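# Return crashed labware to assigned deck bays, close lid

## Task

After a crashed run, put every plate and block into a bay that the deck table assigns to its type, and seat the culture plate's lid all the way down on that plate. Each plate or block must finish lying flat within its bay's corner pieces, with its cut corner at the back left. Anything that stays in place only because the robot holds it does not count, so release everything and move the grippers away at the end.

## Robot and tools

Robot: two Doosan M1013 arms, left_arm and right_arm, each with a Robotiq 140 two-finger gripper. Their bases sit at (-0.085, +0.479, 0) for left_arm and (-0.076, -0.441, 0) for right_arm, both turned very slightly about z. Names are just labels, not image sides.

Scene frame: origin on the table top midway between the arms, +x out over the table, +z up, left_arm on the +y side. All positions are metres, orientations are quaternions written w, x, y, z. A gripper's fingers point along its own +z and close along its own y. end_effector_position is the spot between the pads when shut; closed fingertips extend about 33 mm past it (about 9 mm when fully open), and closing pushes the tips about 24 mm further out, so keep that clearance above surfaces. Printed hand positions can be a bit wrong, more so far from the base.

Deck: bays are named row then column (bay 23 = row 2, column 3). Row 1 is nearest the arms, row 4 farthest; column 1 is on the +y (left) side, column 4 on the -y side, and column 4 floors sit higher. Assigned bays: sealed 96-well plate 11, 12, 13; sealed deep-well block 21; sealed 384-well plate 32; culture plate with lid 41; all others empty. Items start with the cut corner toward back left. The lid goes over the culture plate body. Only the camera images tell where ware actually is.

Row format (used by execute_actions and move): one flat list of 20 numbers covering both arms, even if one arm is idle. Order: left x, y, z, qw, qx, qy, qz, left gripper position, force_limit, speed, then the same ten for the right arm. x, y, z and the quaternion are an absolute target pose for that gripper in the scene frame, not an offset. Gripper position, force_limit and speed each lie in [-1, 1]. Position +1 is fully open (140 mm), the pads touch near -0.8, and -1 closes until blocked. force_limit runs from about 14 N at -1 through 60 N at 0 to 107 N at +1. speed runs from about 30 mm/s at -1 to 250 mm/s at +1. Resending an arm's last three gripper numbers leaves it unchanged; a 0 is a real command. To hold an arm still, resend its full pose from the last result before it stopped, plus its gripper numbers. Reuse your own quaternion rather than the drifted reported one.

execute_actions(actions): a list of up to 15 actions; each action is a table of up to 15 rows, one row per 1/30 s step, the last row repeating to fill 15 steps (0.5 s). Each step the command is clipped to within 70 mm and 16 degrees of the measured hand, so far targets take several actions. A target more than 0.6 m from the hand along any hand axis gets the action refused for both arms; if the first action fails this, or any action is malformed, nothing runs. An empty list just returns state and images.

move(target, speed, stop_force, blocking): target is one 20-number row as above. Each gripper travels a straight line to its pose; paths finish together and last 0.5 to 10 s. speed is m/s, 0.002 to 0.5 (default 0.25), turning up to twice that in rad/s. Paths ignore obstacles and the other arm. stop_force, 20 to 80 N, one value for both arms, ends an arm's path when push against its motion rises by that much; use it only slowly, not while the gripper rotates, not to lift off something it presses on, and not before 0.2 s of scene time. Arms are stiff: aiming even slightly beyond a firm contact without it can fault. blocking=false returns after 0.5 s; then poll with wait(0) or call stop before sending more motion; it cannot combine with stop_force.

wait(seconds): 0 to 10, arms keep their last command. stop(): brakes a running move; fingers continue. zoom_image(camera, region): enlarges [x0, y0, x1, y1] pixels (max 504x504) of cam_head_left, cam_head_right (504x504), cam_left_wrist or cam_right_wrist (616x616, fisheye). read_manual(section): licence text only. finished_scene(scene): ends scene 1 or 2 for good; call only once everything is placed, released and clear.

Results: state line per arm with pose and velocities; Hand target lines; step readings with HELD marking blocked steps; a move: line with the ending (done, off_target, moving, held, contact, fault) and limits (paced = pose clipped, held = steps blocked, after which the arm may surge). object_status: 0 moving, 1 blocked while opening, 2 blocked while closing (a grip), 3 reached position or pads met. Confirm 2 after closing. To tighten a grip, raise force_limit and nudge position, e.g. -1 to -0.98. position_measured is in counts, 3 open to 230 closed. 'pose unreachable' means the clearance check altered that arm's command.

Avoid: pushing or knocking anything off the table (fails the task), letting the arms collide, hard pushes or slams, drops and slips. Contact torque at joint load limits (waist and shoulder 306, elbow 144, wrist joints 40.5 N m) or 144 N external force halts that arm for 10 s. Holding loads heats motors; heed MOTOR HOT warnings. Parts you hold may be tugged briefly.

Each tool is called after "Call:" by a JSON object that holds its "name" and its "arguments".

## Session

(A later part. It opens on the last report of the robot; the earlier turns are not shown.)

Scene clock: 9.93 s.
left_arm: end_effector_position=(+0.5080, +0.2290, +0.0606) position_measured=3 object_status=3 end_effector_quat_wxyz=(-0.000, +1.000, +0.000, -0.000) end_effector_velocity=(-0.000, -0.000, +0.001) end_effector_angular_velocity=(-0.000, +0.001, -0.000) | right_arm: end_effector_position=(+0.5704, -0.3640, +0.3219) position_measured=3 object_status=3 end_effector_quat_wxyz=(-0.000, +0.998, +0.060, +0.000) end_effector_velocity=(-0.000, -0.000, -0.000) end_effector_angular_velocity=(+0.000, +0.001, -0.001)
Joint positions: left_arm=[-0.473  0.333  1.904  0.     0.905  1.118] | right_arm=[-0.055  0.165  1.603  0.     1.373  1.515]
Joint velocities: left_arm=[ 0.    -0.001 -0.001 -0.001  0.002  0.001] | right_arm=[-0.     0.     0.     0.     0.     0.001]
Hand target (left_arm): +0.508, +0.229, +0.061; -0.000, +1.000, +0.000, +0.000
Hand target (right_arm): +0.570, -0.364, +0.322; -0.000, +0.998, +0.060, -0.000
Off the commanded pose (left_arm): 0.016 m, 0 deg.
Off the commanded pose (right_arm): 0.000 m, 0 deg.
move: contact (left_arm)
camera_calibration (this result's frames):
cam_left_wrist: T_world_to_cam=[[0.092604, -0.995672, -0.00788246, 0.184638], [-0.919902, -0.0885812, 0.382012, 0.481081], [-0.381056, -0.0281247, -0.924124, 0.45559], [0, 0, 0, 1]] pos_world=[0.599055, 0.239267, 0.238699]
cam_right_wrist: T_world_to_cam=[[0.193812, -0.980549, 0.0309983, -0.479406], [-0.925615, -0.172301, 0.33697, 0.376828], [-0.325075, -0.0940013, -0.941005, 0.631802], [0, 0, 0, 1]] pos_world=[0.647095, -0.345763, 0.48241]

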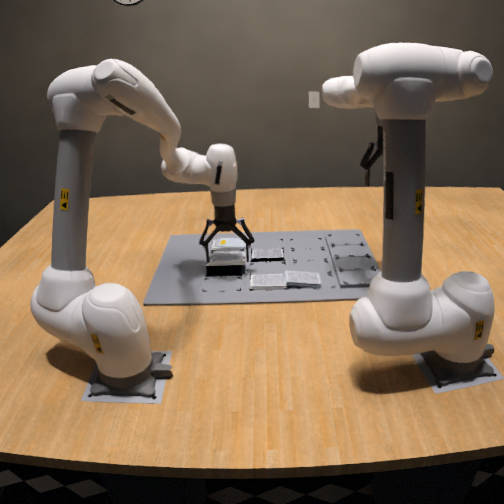

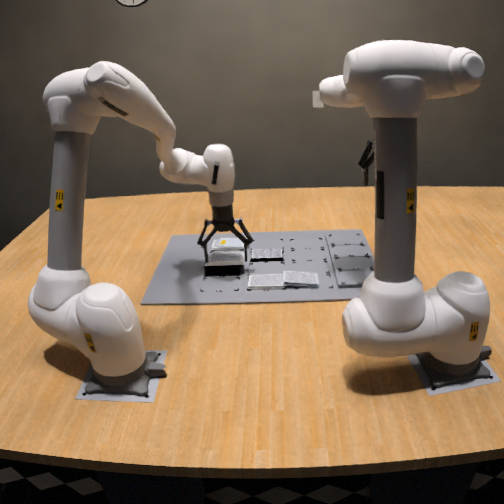

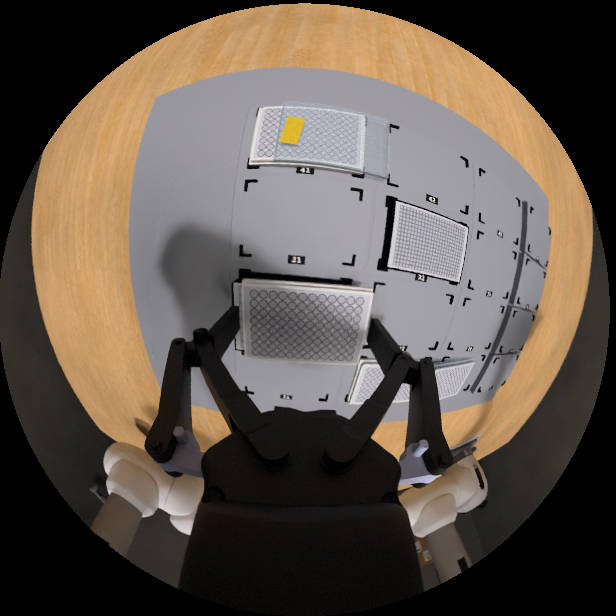

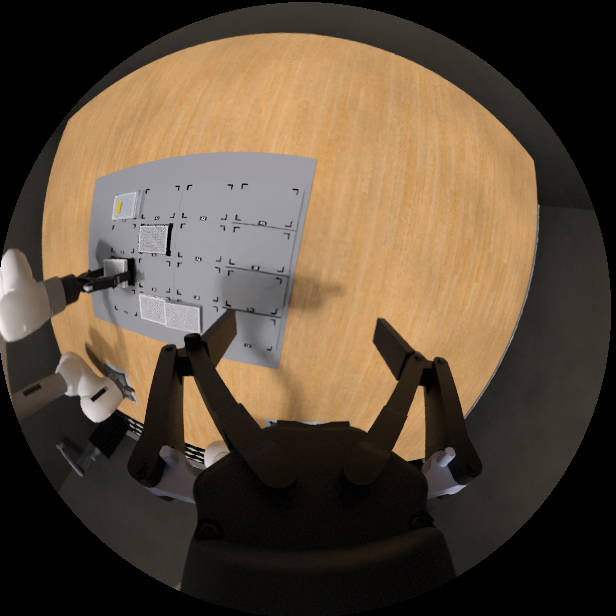

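Call:
{"name": "move", "arguments": {"target": [0.508,0.229,0.067,0,1,0,0,1,0,0,0.5704,-0.364,0.3219,0,0.998,0.06,0,1,0,0], "speed": 0.03}}

Call:
{"name": "execute_actions", "arguments": {"actions": [[[0.508,0.229,0.067,0,1,0,0,-1,0,-0.5,0.5704,-0.364,0.3219,0,0.998,0.06,0,1,0,0]],[[0.508,0.229,0.067,0,1,0,0,-1,0,-0.5,0.5704,-0.364,0.3219,0,0.998,0.06,0,1,0,0]]]}}

Call:
{"name": "move", "arguments": {"target": [0.508,0.229,0.10,0,1,0,0,-1,0,-0.5,0.5704,-0.364,0.3219,0,0.998,0.06,0,1,0,0], "speed": 0.08}}

Call:
{"name": "move", "arguments": {"target": [0.393,0.25,0.09,0,1,0,0,-1,0,-0.5,0.5704,-0.364,0.3219,0,0.998,0.06,0,1,0,0], "speed": 0.12}}

Call:
{"name": "move", "arguments": {"target": [0.393,0.25,0.045,0,1,0,0,-1,0,-0.5,0.5704,-0.364,0.3219,0,0.998,0.06,0,1,0,0], "speed": 0.06}}

Call:
{"name": "zoom_image", "arguments": {"camera": "cam_left_wrist", "region": [160, 180, 460, 420]}}

Call:
{"name": "zoom_image", "arguments": {"camera": "cam_head_left", "region": [170, 220, 290, 320]}}

Scene clock: 11.63 s.
left_arm: end_effector_position=(+0.5080, +0.2290, +0.0670) position_measured=3 object_status=3 end_effector_quat_wxyz=(+0.000, +1.000, +0.000, -0.000) end_effector_velocity=(-0.000, +0.000, -0.000) end_effector_angular_velocity=(+0.000, +0.001, -0.000) | right_arm: end_effector_position=(+0.5704, -0.3640, +0.3219) position_measured=3 object_status=3 end_effector_quat_wxyz=(-0.000, +0.998, +0.060, +0.000) end_effector_velocity=(-0.000, +0.000, -0.000) end_effector_angular_velocity=(-0.000, +0.000, +0.001)
Joint positions: left_arm=[-0.473  0.326  1.899 -0.     0.916  1.118] | right_arm=[-0.055  0.165  1.603  0.     1.373  1.515]
Joint velocities: left_arm=[ 0.     0.    -0.    -0.     0.001  0.001] | right_arm=[ 0.001  0.     0.    -0.     0.     0.   ]
Hand target (left_arm): +0.508, +0.229, +0.067; +0.000, +1.000, -0.000, -0.000
Hand target (right_arm): +0.570, -0.364, +0.322; -0.000, +0.998, +0.060, -0.000
Off the commanded pose (left_arm): 0.000 m, 0 deg.
Off the commanded pose (right_arm): 0.000 m, 0 deg.
move: done
camera_calibration (this result's frames):
cam_left_wrist: T_world_to_cam=[[0.0926727, -0.995666, -0.00778529, 0.18459], [-0.919896, -0.0886074, 0.382021, 0.478683], [-0.381055, -0.0282413, -0.924121, 0.461511], [0, 0, 0, 1]] pos_world=[0.599093, 0.239239, 0.245062]
cam_right_wrist: T_world_to_cam=[[0.193812, -0.980549, 0.0309982, -0.479406], [-0.925615, -0.172301, 0.33697, 0.376828], [-0.325075, -0.0940012, -0.941005, 0.631802], [0, 0, 0, 1]] pos_world=[0.647095, -0.345763, 0.48241]

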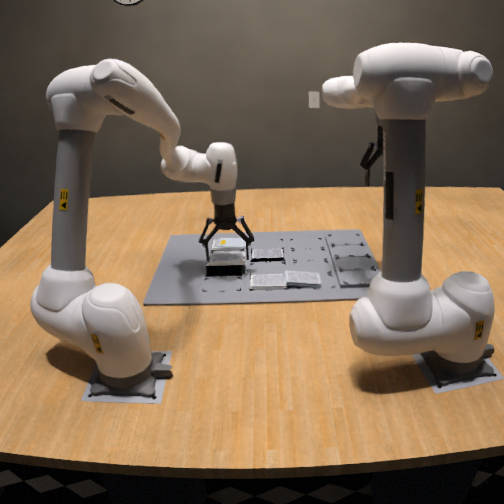

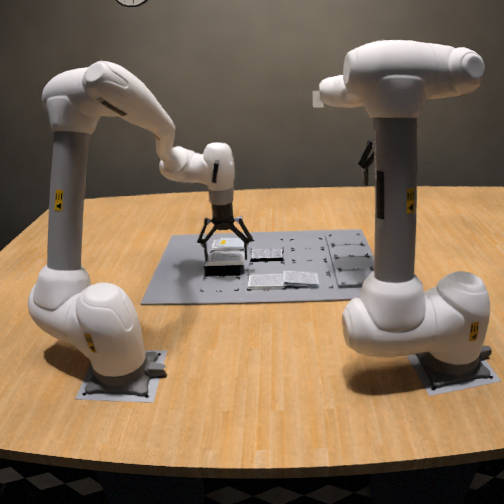

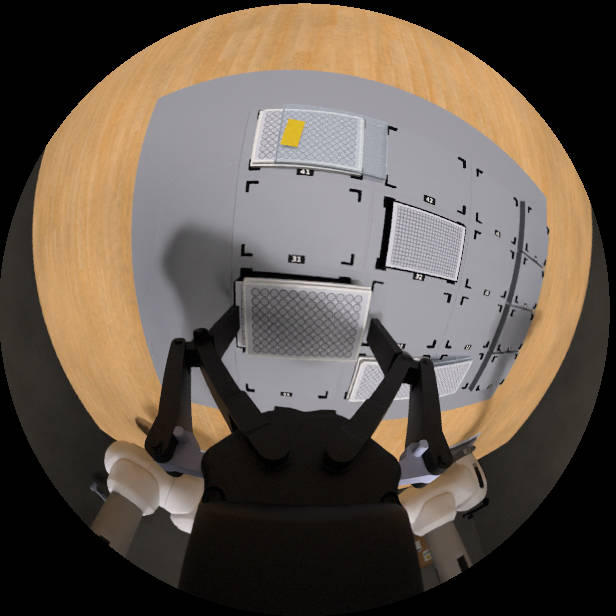

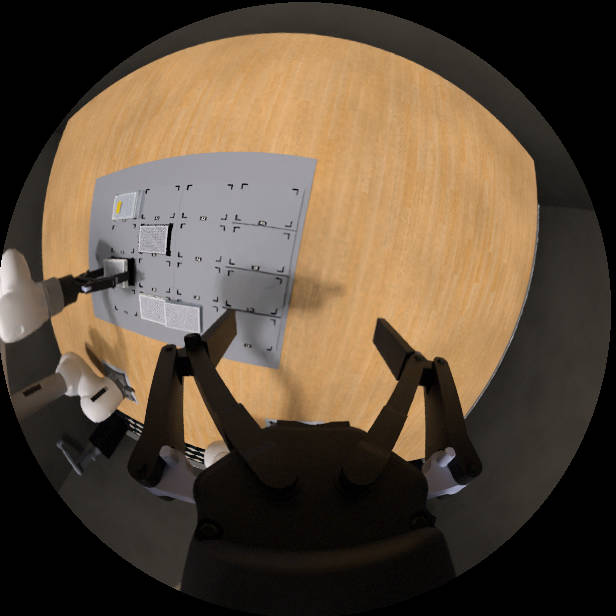

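Scene clock: 12.63 s.
left_arm: end_effector_position=(+0.5080, +0.2290, +0.0670) position_measured=34 object_status=2 end_effector_quat_wxyz=(+0.000, +1.000, +0.000, +0.000) end_effector_velocity=(+0.001, -0.000, +0.000) end_effector_angular_velocity=(+0.001, -0.001, -0.000) | right_arm: end_effector_position=(+0.5704, -0.3640, +0.3219) position_measured=3 object_status=3 end_effector_quat_wxyz=(-0.000, +0.998, +0.060, +0.000) end_effector_velocity=(-0.000, -0.001, +0.000) end_effector_angular_velocity=(-0.000, +0.001, -0.000)
Joint positions: left_arm=[-0.473  0.326  1.899 -0.     0.916  1.118] | right_arm=[-0.055  0.165  1.603  0.     1.373  1.515]
Joint velocities: left_arm=[-0.     0.001 -0.001  0.002 -0.    -0.001] | right_arm=[-0.001 -0.    -0.     0.     0.001 -0.001]
Hand target (left_arm): +0.508, +0.229, +0.067; -0.000, +1.000, +0.000, +0.000
Hand target (right_arm): +0.570, -0.364, +0.322; -0.000, +0.998, +0.060, -0.000
Off the commanded pose (left_arm): 0.000 m, 0 deg.
Off the commanded pose (right_arm): 0.000 m, 0 deg.
Step readings (end_effector_position; steps 1 to 15: 1st action; 16 to 30: 2nd action):
0: left_arm (+0.5080, +0.2290, +0.0670) | right_arm (+0.5704, -0.3640, +0.3219)
1: left_arm (+0.5080, +0.2290, +0.0670) | right_arm (+0.5704, -0.3640, +0.3219)
2: left_arm (+0.5080, +0.2290, +0.0670) | right_arm (+0.5704, -0.3640, +0.3219)
4: left_arm (+0.5080, +0.2290, +0.0670) | right_arm (+0.5704, -0.3640, +0.3219)
8: left_arm (+0.5081, +0.2290, +0.0672) | right_arm (+0.5704, -0.3640, +0.3219)
15: left_arm (+0.5081, +0.2290, +0.0672) | right_arm (+0.5704, -0.3640, +0.3219)
16: left_arm (+0.5080, +0.2290, +0.0672) | right_arm (+0.5704, -0.3640, +0.3219)
17: left_arm (+0.5080, +0.2290, +0.0672) | right_arm (+0.5704, -0.3640, +0.3219)
19: left_arm (+0.5080, +0.2290, +0.0672) | right_arm (+0.5704, -0.3640, +0.3219)
23: left_arm (+0.5080, +0.2290, +0.0671) | right_arm (+0.5704, -0.3640, +0.3219)
30: end_effector_position above
camera_calibration (this result's frames):
cam_left_wrist: T_world_to_cam=[[0.0926736, -0.995666, -0.00774695, 0.184585], [-0.919921, -0.0885954, 0.381963, 0.478685], [-0.380994, -0.0282713, -0.924145, 0.46153], [0, 0, 0, 1]] pos_world=[0.599086, 0.239242, 0.245111]
cam_right_wrist: T_world_to_cam=[[0.193812, -0.980549, 0.0309984, -0.479406], [-0.925615, -0.172301, 0.33697, 0.376828], [-0.325075, -0.0940014, -0.941005, 0.631802], [0, 0, 0, 1]] pos_world=[0.647095, -0.345763, 0.48241]

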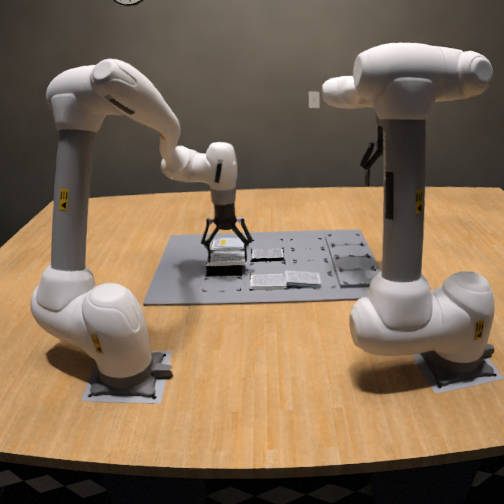

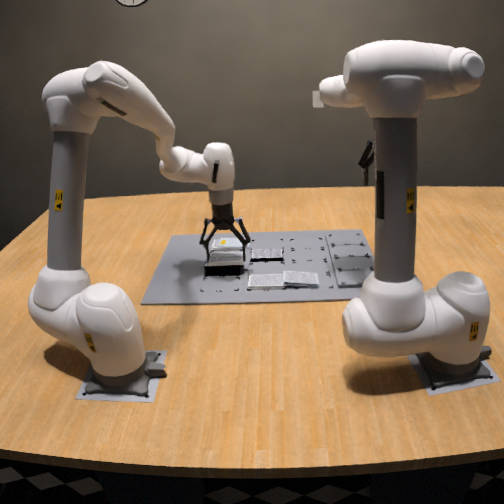

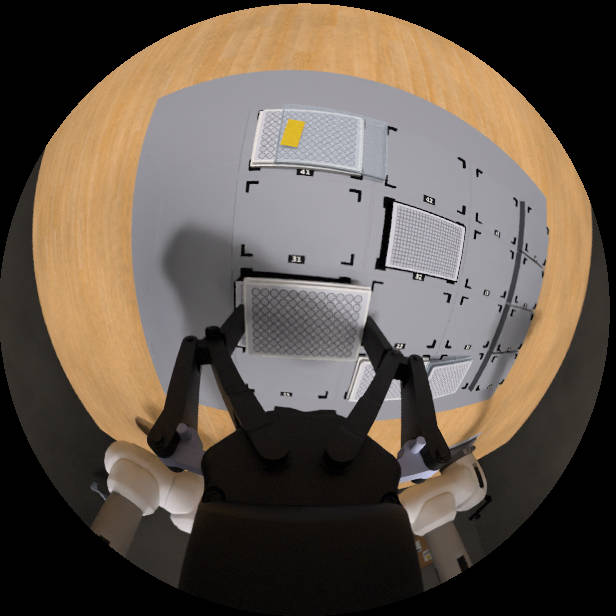

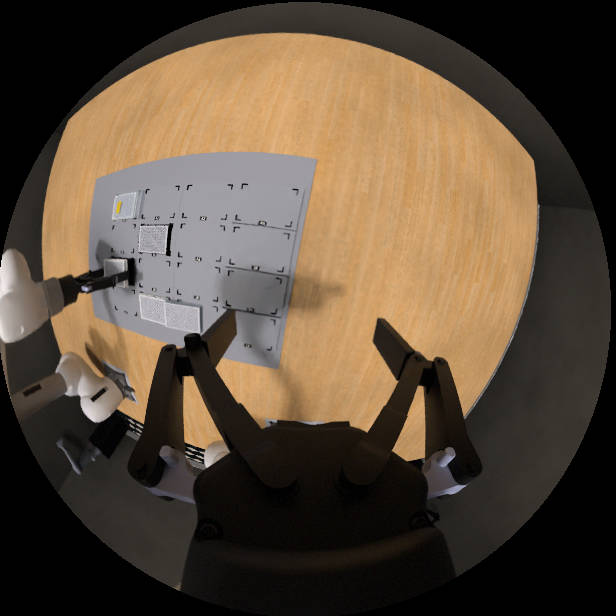

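Scene clock: 13.37 s.
left_arm: end_effector_position=(+0.5080, +0.2290, +0.1000) position_measured=35 object_status=2 end_effector_quat_wxyz=(+0.000, +1.000, -0.000, -0.000) end_effector_velocity=(-0.000, -0.000, +0.001) end_effector_angular_velocity=(-0.001, -0.001, +0.001) | right_arm: end_effector_position=(+0.5704, -0.3640, +0.3219) position_measured=3 object_status=3 end_effector_quat_wxyz=(-0.000, +0.998, +0.060, +0.000) end_effector_velocity=(-0.000, +0.000, -0.000) end_effector_angular_velocity=(+0.000, +0.001, +0.000)
Joint positions: left_arm=[-0.473  0.293  1.873 -0.     0.976  1.118] | right_arm=[-0.055  0.165  1.603  0.     1.373  1.515]
Joint velocities: left_arm=[-0.    -0.001  0.     0.    -0.    -0.001] | right_arm=[ 0.     0.    -0.     0.     0.001 -0.   ]
Hand target (left_arm): +0.508, +0.229, +0.100; +0.000, +1.000, -0.000, -0.000
Hand target (right_arm): +0.570, -0.364, +0.322; -0.000, +0.998, +0.060, -0.000
Off the commanded pose (left_arm): 0.000 m, 0 deg.
Off the commanded pose (right_arm): 0.000 m, 0 deg.
move: done
camera_calibration (this result's frames):
cam_left_wrist: T_world_to_cam=[[0.0925322, -0.995679, -0.0077832, 0.184916], [-0.919909, -0.0884769, 0.382019, 0.466055], [-0.381057, -0.0281892, -0.924122, 0.492015], [0, 0, 0, 1]] pos_world=[0.599103, 0.239222, 0.278079]
cam_right_wrist: T_world_to_cam=[[0.193812, -0.980549, 0.0309982, -0.479406], [-0.925615, -0.172301, 0.33697, 0.376828], [-0.325075, -0.0940013, -0.941005, 0.631802], [0, 0, 0, 1]] pos_world=[0.647095, -0.345763, 0.48241]

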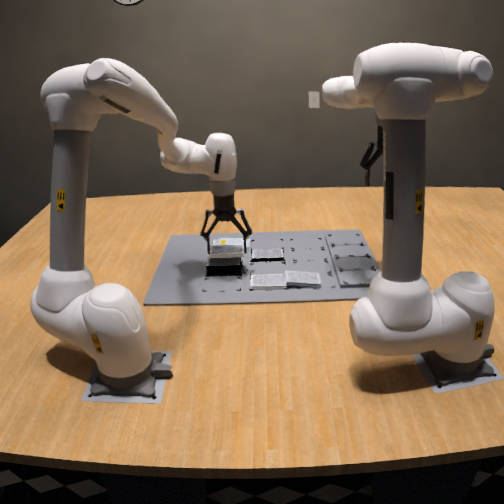

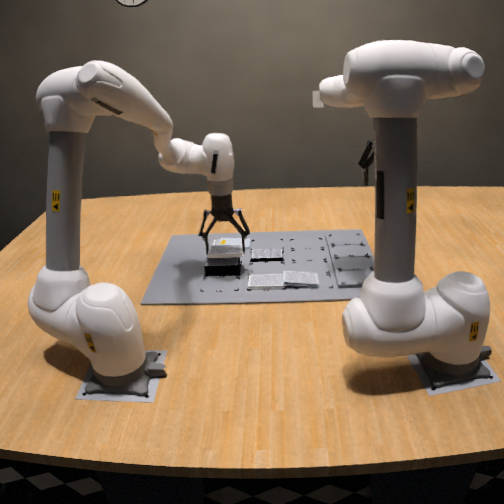

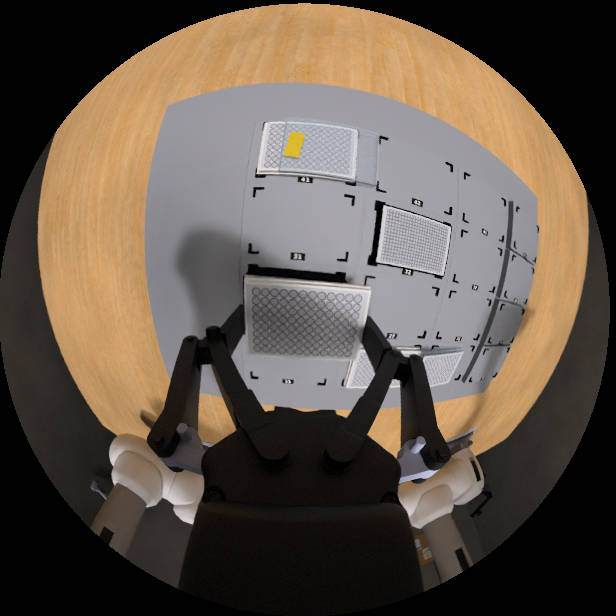

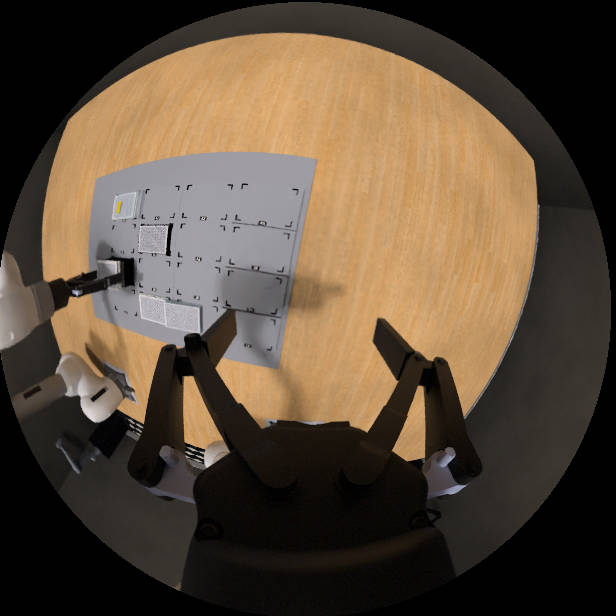

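Scene clock: 14.63 s.
left_arm: end_effector_position=(+0.3930, +0.2501, +0.0902) position_measured=35 object_status=2 end_effector_quat_wxyz=(+0.000, +1.000, +0.000, -0.000) end_effector_velocity=(-0.000, -0.000, -0.001) end_effector_angular_velocity=(+0.000, +0.002, +0.000) | right_arm: end_effector_position=(+0.5704, -0.3640, +0.3219) position_measured=3 object_status=3 end_effector_quat_wxyz=(-0.000, +0.998, +0.060, +0.000) end_effector_velocity=(-0.000, +0.000, +0.000) end_effector_angular_velocity=(+0.000, -0.000, +0.001)
Joint positions: left_arm=[-0.533  0.142  2.091 -0.     0.909  1.059] | right_arm=[-0.055  0.165  1.603  0.     1.373  1.515]
Joint velocities: left_arm=[-0.     0.002 -0.    -0.001  0.     0.   ] | right_arm=[ 0.    -0.    -0.     0.    -0.    -0.001]
Hand target (left_arm): +0.393, +0.250, +0.090; -0.000, +1.000, +0.000, -0.000
Hand target (right_arm): +0.570, -0.364, +0.322; -0.000, +0.998, +0.060, -0.000
Off the commanded pose (left_arm): 0.000 m, 0 deg.
Off the commanded pose (right_arm): 0.000 m, 0 deg.
move: done
camera_calibration (this result's frames):
cam_left_wrist: T_world_to_cam=[[0.0927215, -0.995662, -0.00773633, 0.216371], [-0.919878, -0.0886327, 0.382059, 0.365911], [-0.381087, -0.0283086, -0.924106, 0.439722], [0, 0, 0, 1]] pos_world=[0.484104, 0.260312, 0.268224]
cam_right_wrist: T_world_to_cam=[[0.193812, -0.980549, 0.0309982, -0.479406], [-0.925615, -0.172301, 0.33697, 0.376828], [-0.325075, -0.0940012, -0.941005, 0.631802], [0, 0, 0, 1]] pos_world=[0.647095, -0.345763, 0.48241]

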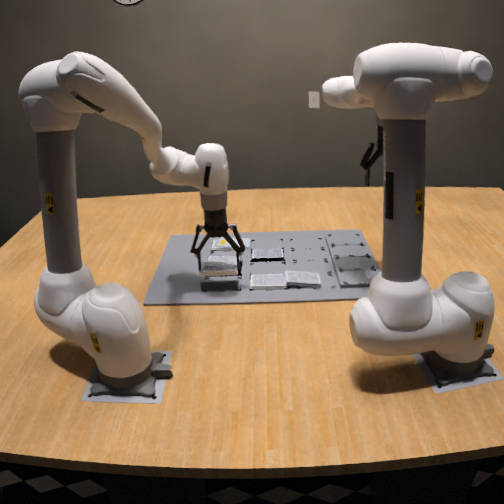

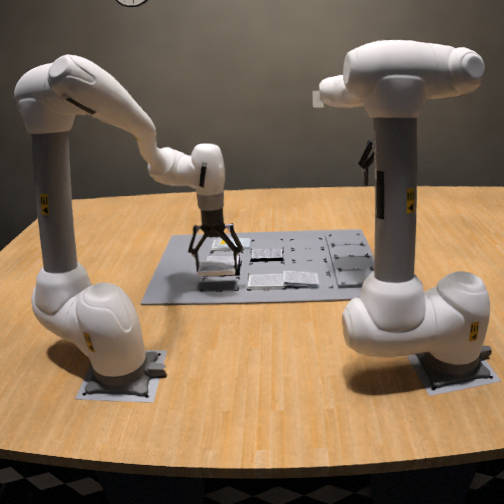

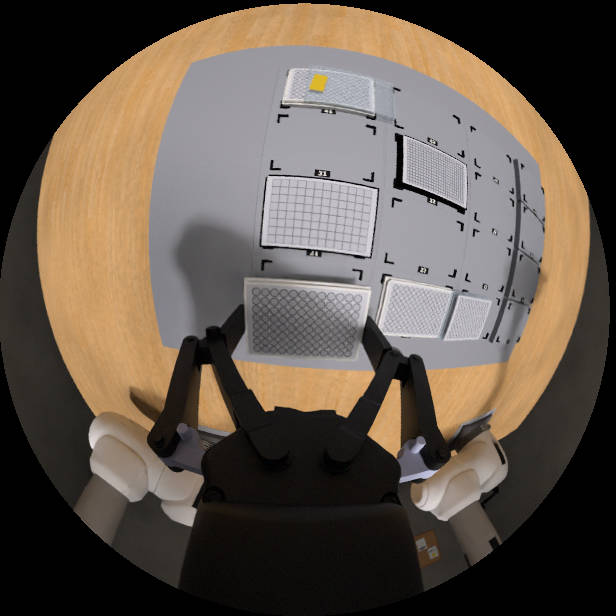

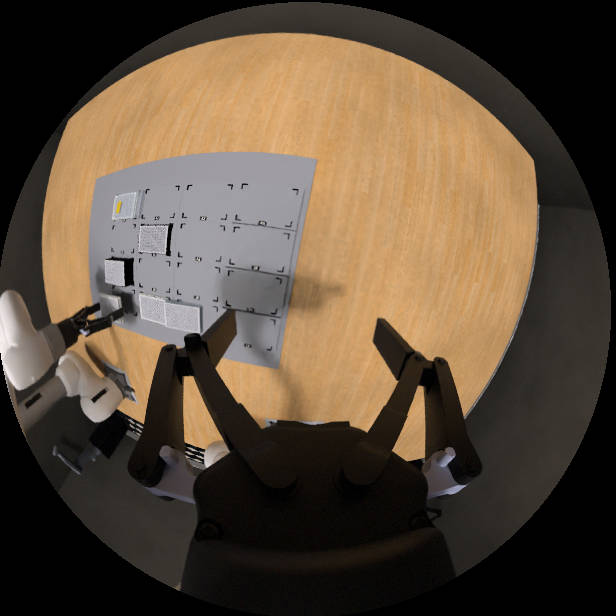

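Scene clock: 15.67 s.
left_arm: end_effector_position=(+0.3930, +0.2500, +0.0449) position_measured=35 object_status=2 end_effector_quat_wxyz=(-0.000, +1.000, +0.000, -0.000) end_effector_velocity=(-0.001, +0.001, -0.000) end_effector_angular_velocity=(+0.001, +0.001, -0.000) | right_arm: end_effector_position=(+0.5704, -0.3640, +0.3219) position_measured=3 object_status=3 end_effector_quat_wxyz=(-0.000, +0.998, +0.060, +0.000) end_effector_velocity=(-0.000, -0.000, +0.000) end_effector_angular_velocity=(-0.000, +0.001, +0.000)
Joint positions: left_arm=[-0.533  0.197  2.129  0.     0.816  1.058] | right_arm=[-0.055  0.165  1.603  0.     1.373  1.515]
Joint velocities: left_arm=[ 0.    -0.     0.001  0.001  0.001  0.   ] | right_arm=[-0.    -0.    -0.    -0.     0.001 -0.   ]
Hand target (left_arm): +0.393, +0.250, +0.045; -0.000, +1.000, +0.000, +0.000
Hand target (right_arm): +0.570, -0.364, +0.322; -0.000, +0.998, +0.060, -0.000
Off the commanded pose (left_arm): 0.000 m, 0 deg.
Off the commanded pose (right_arm): 0.000 m, 0 deg.
move: done
camera_calibration (this result's frames):
cam_left_wrist: T_world_to_cam=[[0.0926361, -0.995669, -0.00786686, 0.216051], [-0.919895, -0.0886046, 0.382024, 0.383142], [-0.381067, -0.0281526, -0.924119, 0.39787], [0, 0, 0, 1]] pos_world=[0.484051, 0.260264, 0.223009]
cam_right_wrist: T_world_to_cam=[[0.193812, -0.980549, 0.0309983, -0.479406], [-0.925615, -0.172301, 0.33697, 0.376828], [-0.325075, -0.0940013, -0.941005, 0.631802], [0, 0, 0, 1]] pos_world=[0.647095, -0.345763, 0.48241]

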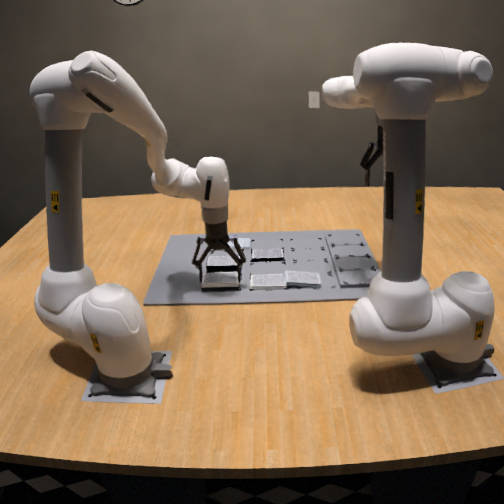

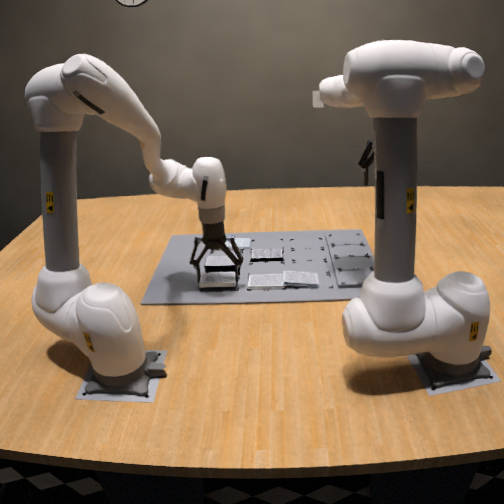

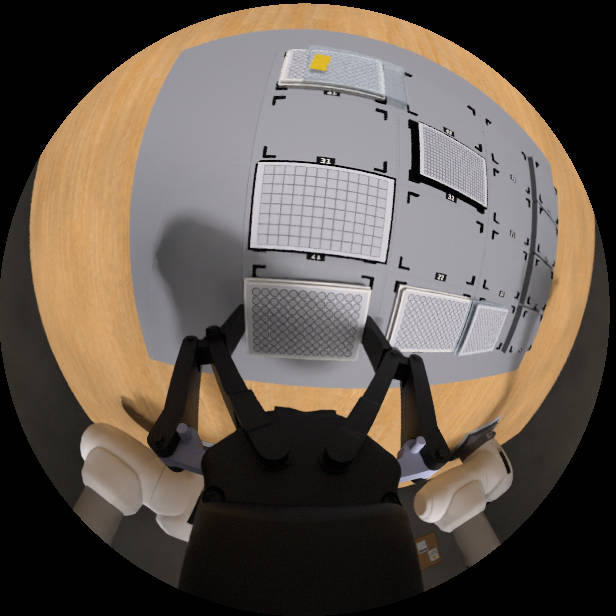

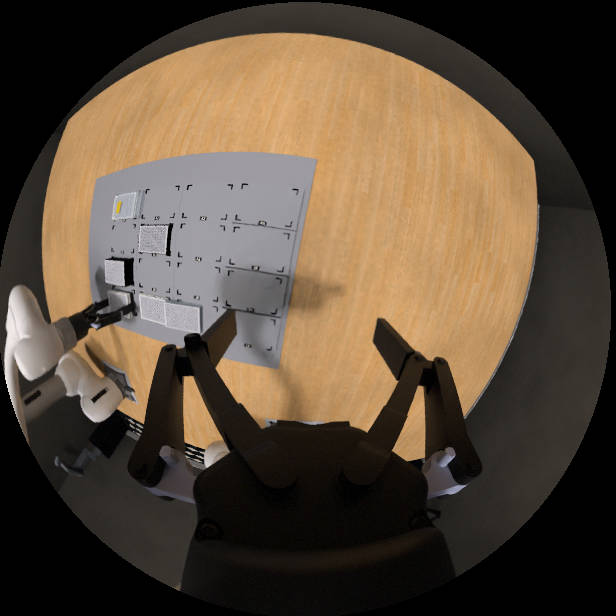

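Region (160, 180, 460, 420) of cam_left_wrist's 616x616 image, scaled by 1.680, with more detail than that image has; it fills the top 403 rows of this view, and the rest is white.

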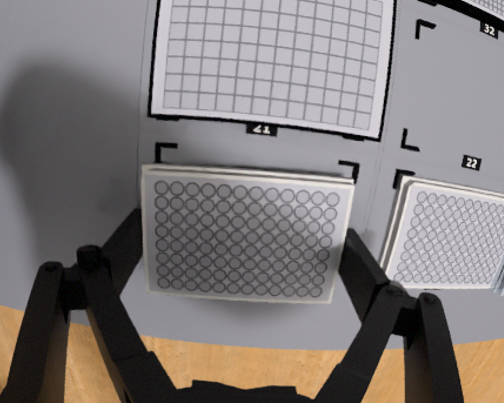

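Region (170, 220, 290, 320) of cam_head_left's 504x504 image, scaled by 4.200, with more detail than that image has.

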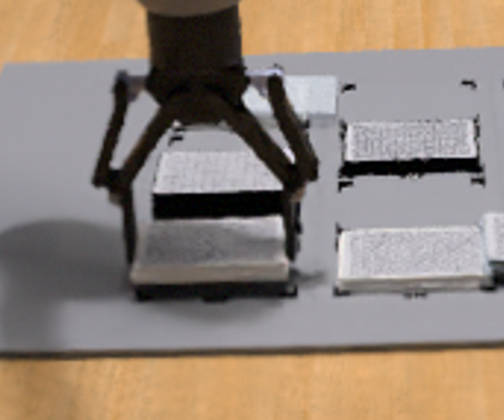

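Call:
{"name": "move", "arguments": {"target": [0.397,0.2455,0.034,0,1,0,0,-1,0,-0.5,0.5704,-0.364,0.3219,0,0.998,0.06,0,1,0,0], "speed": 0.03}}

Call:
{"name": "zoom_image", "arguments": {"camera": "cam_left_wrist", "region": [210, 240, 410, 380]}}

Call:
{"name": "zoom_image", "arguments": {"camera": "cam_head_left", "region": [180, 250, 270, 310]}}

Scene clock: 16.93 s.
left_arm: end_effector_position=(+0.3970, +0.2455, +0.0340) position_measured=35 object_status=2 end_effector_quat_wxyz=(-0.000, +1.000, -0.000, +0.000) end_effector_velocity=(+0.001, -0.000, +0.000) end_effector_angular_velocity=(-0.001, -0.001, +0.001) | right_arm: end_effector_position=(+0.5704, -0.3640, +0.3219) position_measured=3 object_status=3 end_effector_quat_wxyz=(-0.000, +0.998, +0.060, +0.000) end_effector_velocity=(-0.000, -0.000, -0.000) end_effector_angular_velocity=(+0.000, +0.001, -0.001)
Joint positions: left_arm=[-0.537  0.219  2.127  0.     0.796  1.055] | right_arm=[-0.055  0.165  1.603  0.     1.373  1.515]
Joint velocities: left_arm=[ 0.     0.    -0.001 -0.001 -0.    -0.001] | right_arm=[-0.     0.    -0.     0.     0.001  0.   ]
Hand target (left_arm): +0.397, +0.246, +0.034; -0.000, +1.000, +0.000, +0.000
Hand target (right_arm): +0.570, -0.364, +0.322; -0.000, +0.998, +0.060, -0.000
Off the commanded pose (left_arm): 0.000 m, 0 deg.
Off the commanded pose (right_arm): 0.000 m, 0 deg.
move: done
camera_calibration (this result's frames):
cam_left_wrist: T_world_to_cam=[[0.0925615, -0.995676, -0.0078433, 0.211116], [-0.919915, -0.0885276, 0.381995, 0.390636], [-0.381037, -0.0281428, -0.924131, 0.389132], [0, 0, 0, 1]] pos_world=[0.488084, 0.255737, 0.212044]
cam_right_wrist: T_world_to_cam=[[0.193812, -0.980549, 0.0309982, -0.479406], [-0.925615, -0.172301, 0.33697, 0.376828], [-0.325075, -0.0940013, -0.941005, 0.631802], [0, 0, 0, 1]] pos_world=[0.647095, -0.345763, 0.48241]

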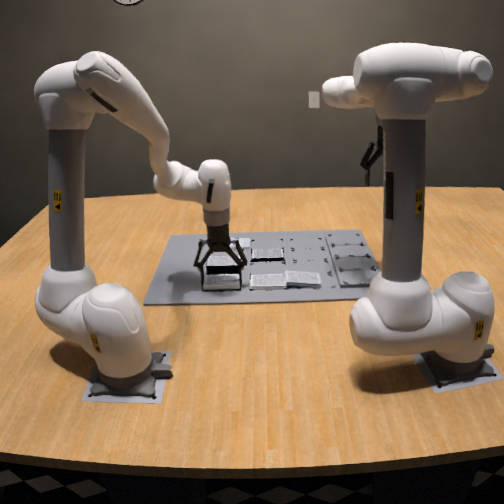

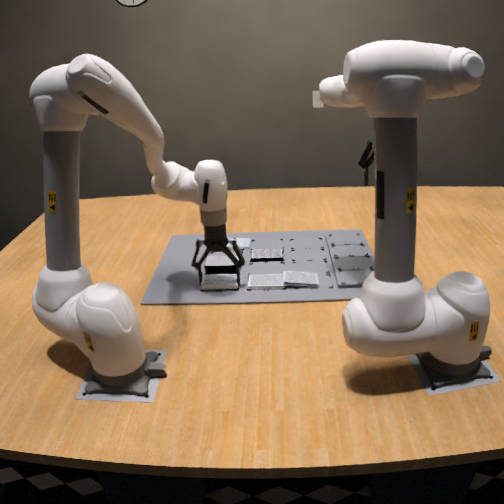

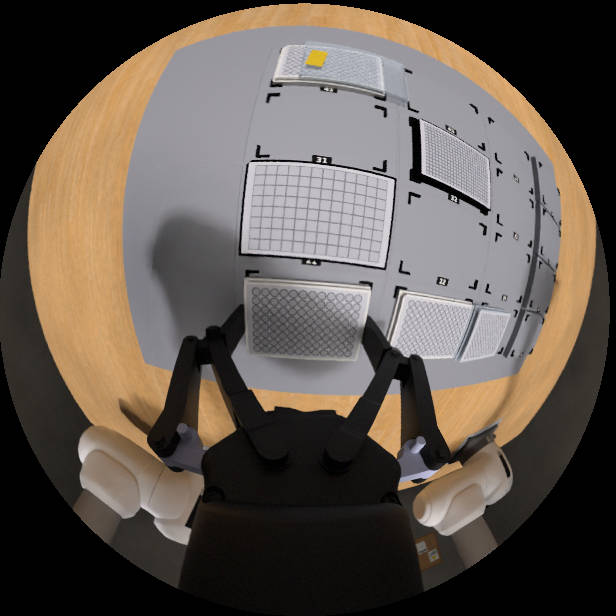

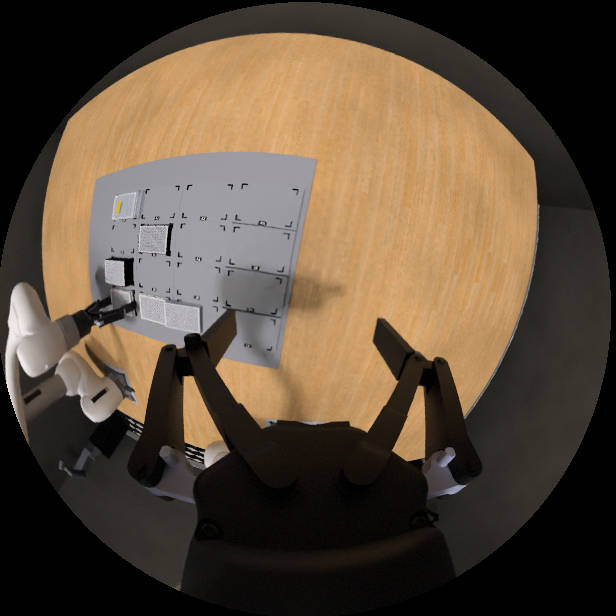

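Region (210, 240, 410, 380) of cam_left_wrist's 616x616 image, scaled by 2.520, with more detail than that image has; it fills the top 353 rows of this view, and the rest is white.

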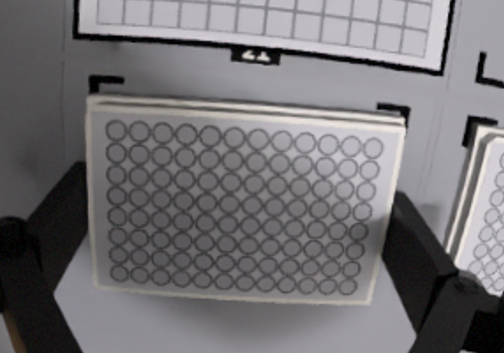

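Region (180, 250, 270, 310) of cam_head_left's 504x504 image, scaled by 5.600, with more detail than that image has.

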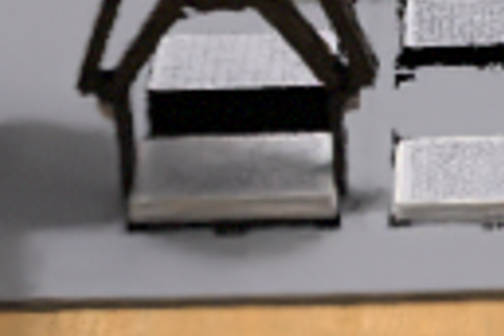

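Call:
{"name": "move", "arguments": {"target": [0.396,0.244,0.03,0,1,-0.0096,0,-1,0,-0.5,0.5704,-0.364,0.3219,0,0.998,0.06,0,1,0,0], "speed": 0.02}}

Call:
{"name": "zoom_image", "arguments": {"camera": "cam_left_wrist", "region": [210, 240, 410, 380]}}

Call:
{"name": "move", "arguments": {"target": [0.396,0.244,0.018,0,1,-0.0096,0,-1,0,-0.5,0.5704,-0.364,0.3219,0,0.998,0.06,0,1,0,0], "speed": 0.005, "stop_force": 20}}

Call:
{"name": "zoom_image", "arguments": {"camera": "cam_left_wrist", "region": [210, 240, 410, 380]}}

Scene clock: 18.30 s.
left_arm: end_effector_position=(+0.3960, +0.2440, +0.0300) position_measured=35 object_status=2 end_effector_quat_wxyz=(-0.000, +1.000, -0.010, +0.000) end_effector_velocity=(-0.001, +0.000, -0.001) end_effector_angular_velocity=(+0.001, +0.003, +0.001) | right_arm: end_effector_position=(+0.5704, -0.3640, +0.3219) position_measured=3 object_status=3 end_effector_quat_wxyz=(-0.000, +0.998, +0.060, +0.000) end_effector_velocity=(-0.000, -0.000, +0.000) end_effector_angular_velocity=(+0.000, +0.000, -0.000)
Joint positions: left_arm=[-0.54   0.224  2.13   0.     0.787  1.071] | right_arm=[-0.055  0.165  1.603  0.     1.373  1.515]
Joint velocities: left_arm=[ 0.     0.001  0.001 -0.001  0.    -0.001] | right_arm=[-0. -0. -0.  0.  0. -0.]
Hand target (left_arm): +0.396, +0.244, +0.030; -0.000, +1.000, -0.010, +0.000
Hand target (right_arm): +0.570, -0.364, +0.322; -0.000, +0.998, +0.060, -0.000
Off the commanded pose (left_arm): 0.000 m, 0 deg.
Off the commanded pose (right_arm): 0.000 m, 0 deg.
move: done
camera_calibration (this result's frames):
cam_left_wrist: T_world_to_cam=[[0.0734337, -0.99727, -0.00781077, 0.217645], [-0.921463, -0.0708432, 0.381951, 0.38742], [-0.381462, -0.0208508, -0.924149, 0.383439], [0, 0, 0, 1]] pos_world=[0.487278, 0.252491, 0.208079]
cam_right_wrist: T_world_to_cam=[[0.193812, -0.980549, 0.030998, -0.479406], [-0.925615, -0.172301, 0.33697, 0.376828], [-0.325075, -0.094001, -0.941005, 0.631802], [0, 0, 0, 1]] pos_world=[0.647095, -0.345763, 0.48241]

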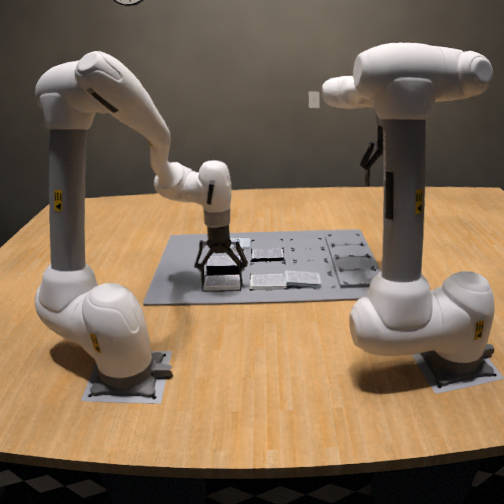

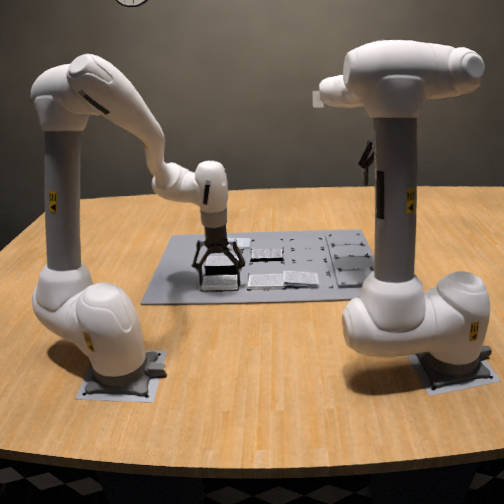

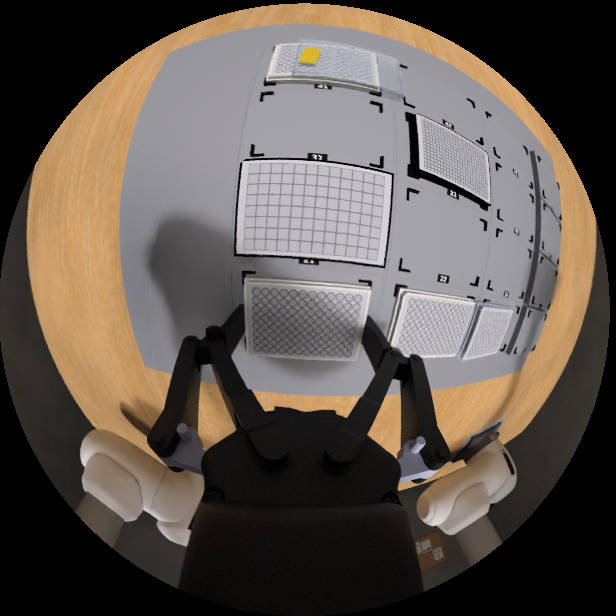

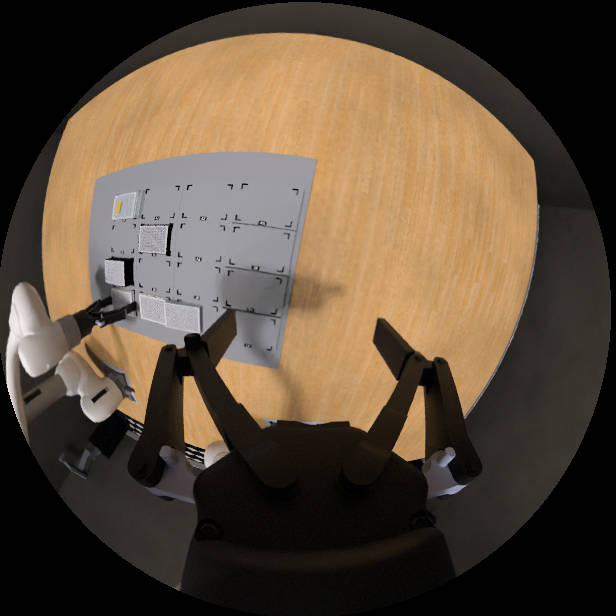

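Region (210, 240, 410, 380) of cam_left_wrist's 616x616 image, scaled by 2.520, with more detail than that image has; it fills the top 353 rows of this view, and the rest is white.

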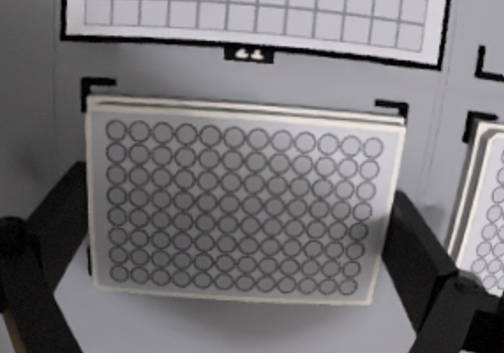

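Scene clock: 19.10 s.
left_arm: end_effector_position=(+0.3960, +0.2440, +0.0276) position_measured=35 object_status=2 end_effector_quat_wxyz=(+0.000, +1.000, -0.010, +0.000) end_effector_velocity=(+0.001, -0.000, +0.001) end_effector_angular_velocity=(+0.000, -0.000, -0.002) | right_arm: end_effector_position=(+0.5704, -0.3640, +0.3219) position_measured=3 object_status=3 end_effector_quat_wxyz=(-0.000, +0.998, +0.060, +0.000) end_effector_velocity=(-0.000, +0.000, -0.000) end_effector_angular_velocity=(-0.000, +0.000, +0.001)
Joint positions: left_arm=[-0.54   0.227  2.132  0.     0.782  1.071] | right_arm=[-0.055  0.165  1.603  0.     1.373  1.515]
Joint velocities: left_arm=[ 0.    -0.    -0.002  0.001  0.002  0.001] | right_arm=[ 0.001  0.    -0.    -0.     0.     0.   ]
Hand target (left_arm): +0.396, +0.244, +0.028; +0.000, +1.000, -0.010, +0.000
Hand target (right_arm): +0.570, -0.364, +0.322; -0.000, +0.998, +0.060, -0.000
Off the commanded pose (left_arm): 0.010 m, 0 deg.
Off the commanded pose (right_arm): 0.000 m, 0 deg.
move: contact (left_arm)
camera_calibration (this result's frames):
cam_left_wrist: T_world_to_cam=[[0.0734311, -0.99727, -0.00775604, 0.217608], [-0.921496, -0.0708216, 0.381877, 0.388386], [-0.381384, -0.0208945, -0.924181, 0.381174], [0, 0, 0, 1]] pos_world=[0.487291, 0.252484, 0.205646]
cam_right_wrist: T_world_to_cam=[[0.193812, -0.980549, 0.0309982, -0.479406], [-0.925615, -0.172301, 0.33697, 0.376828], [-0.325075, -0.0940013, -0.941005, 0.631802], [0, 0, 0, 1]] pos_world=[0.647095, -0.345763, 0.48241]

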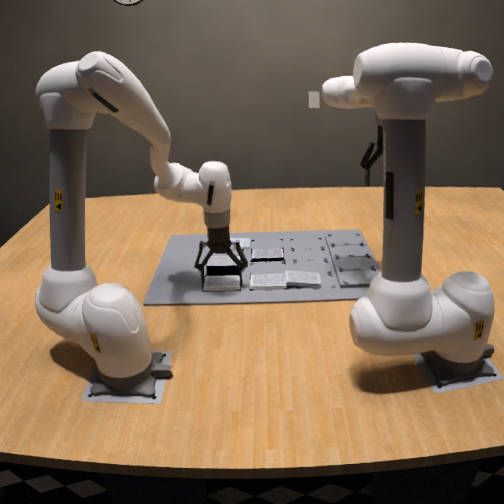

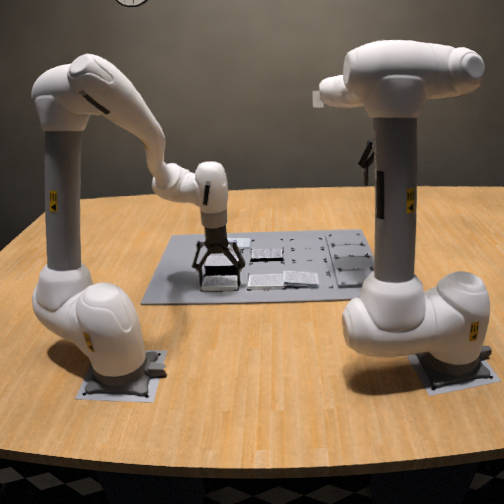

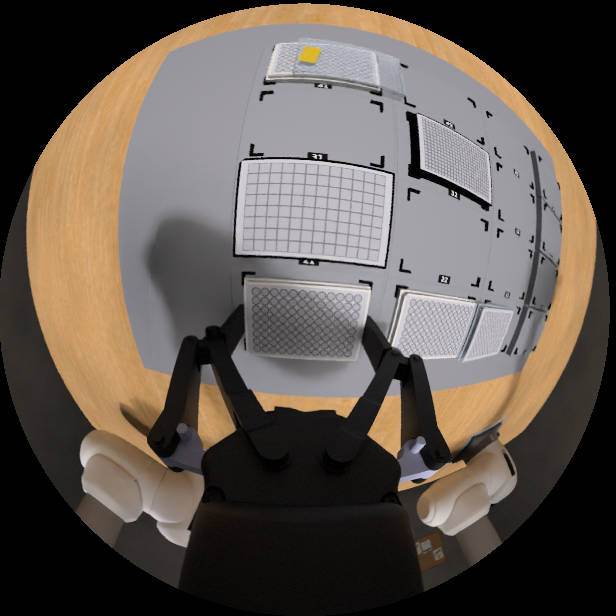

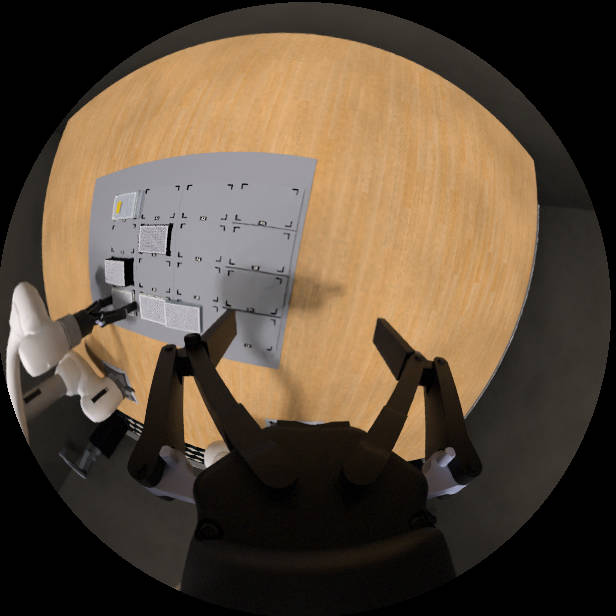

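Region (210, 240, 410, 380) of cam_left_wrist's 616x616 image, scaled by 2.520, with more detail than that image has; it fills the top 353 rows of this view, and the rest is white.

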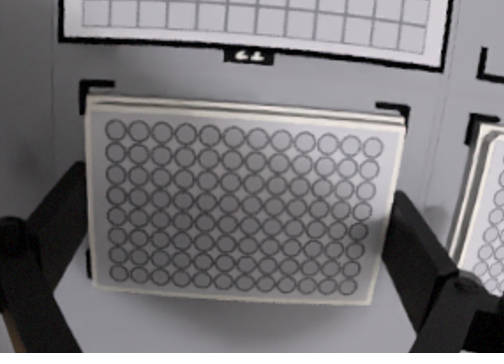

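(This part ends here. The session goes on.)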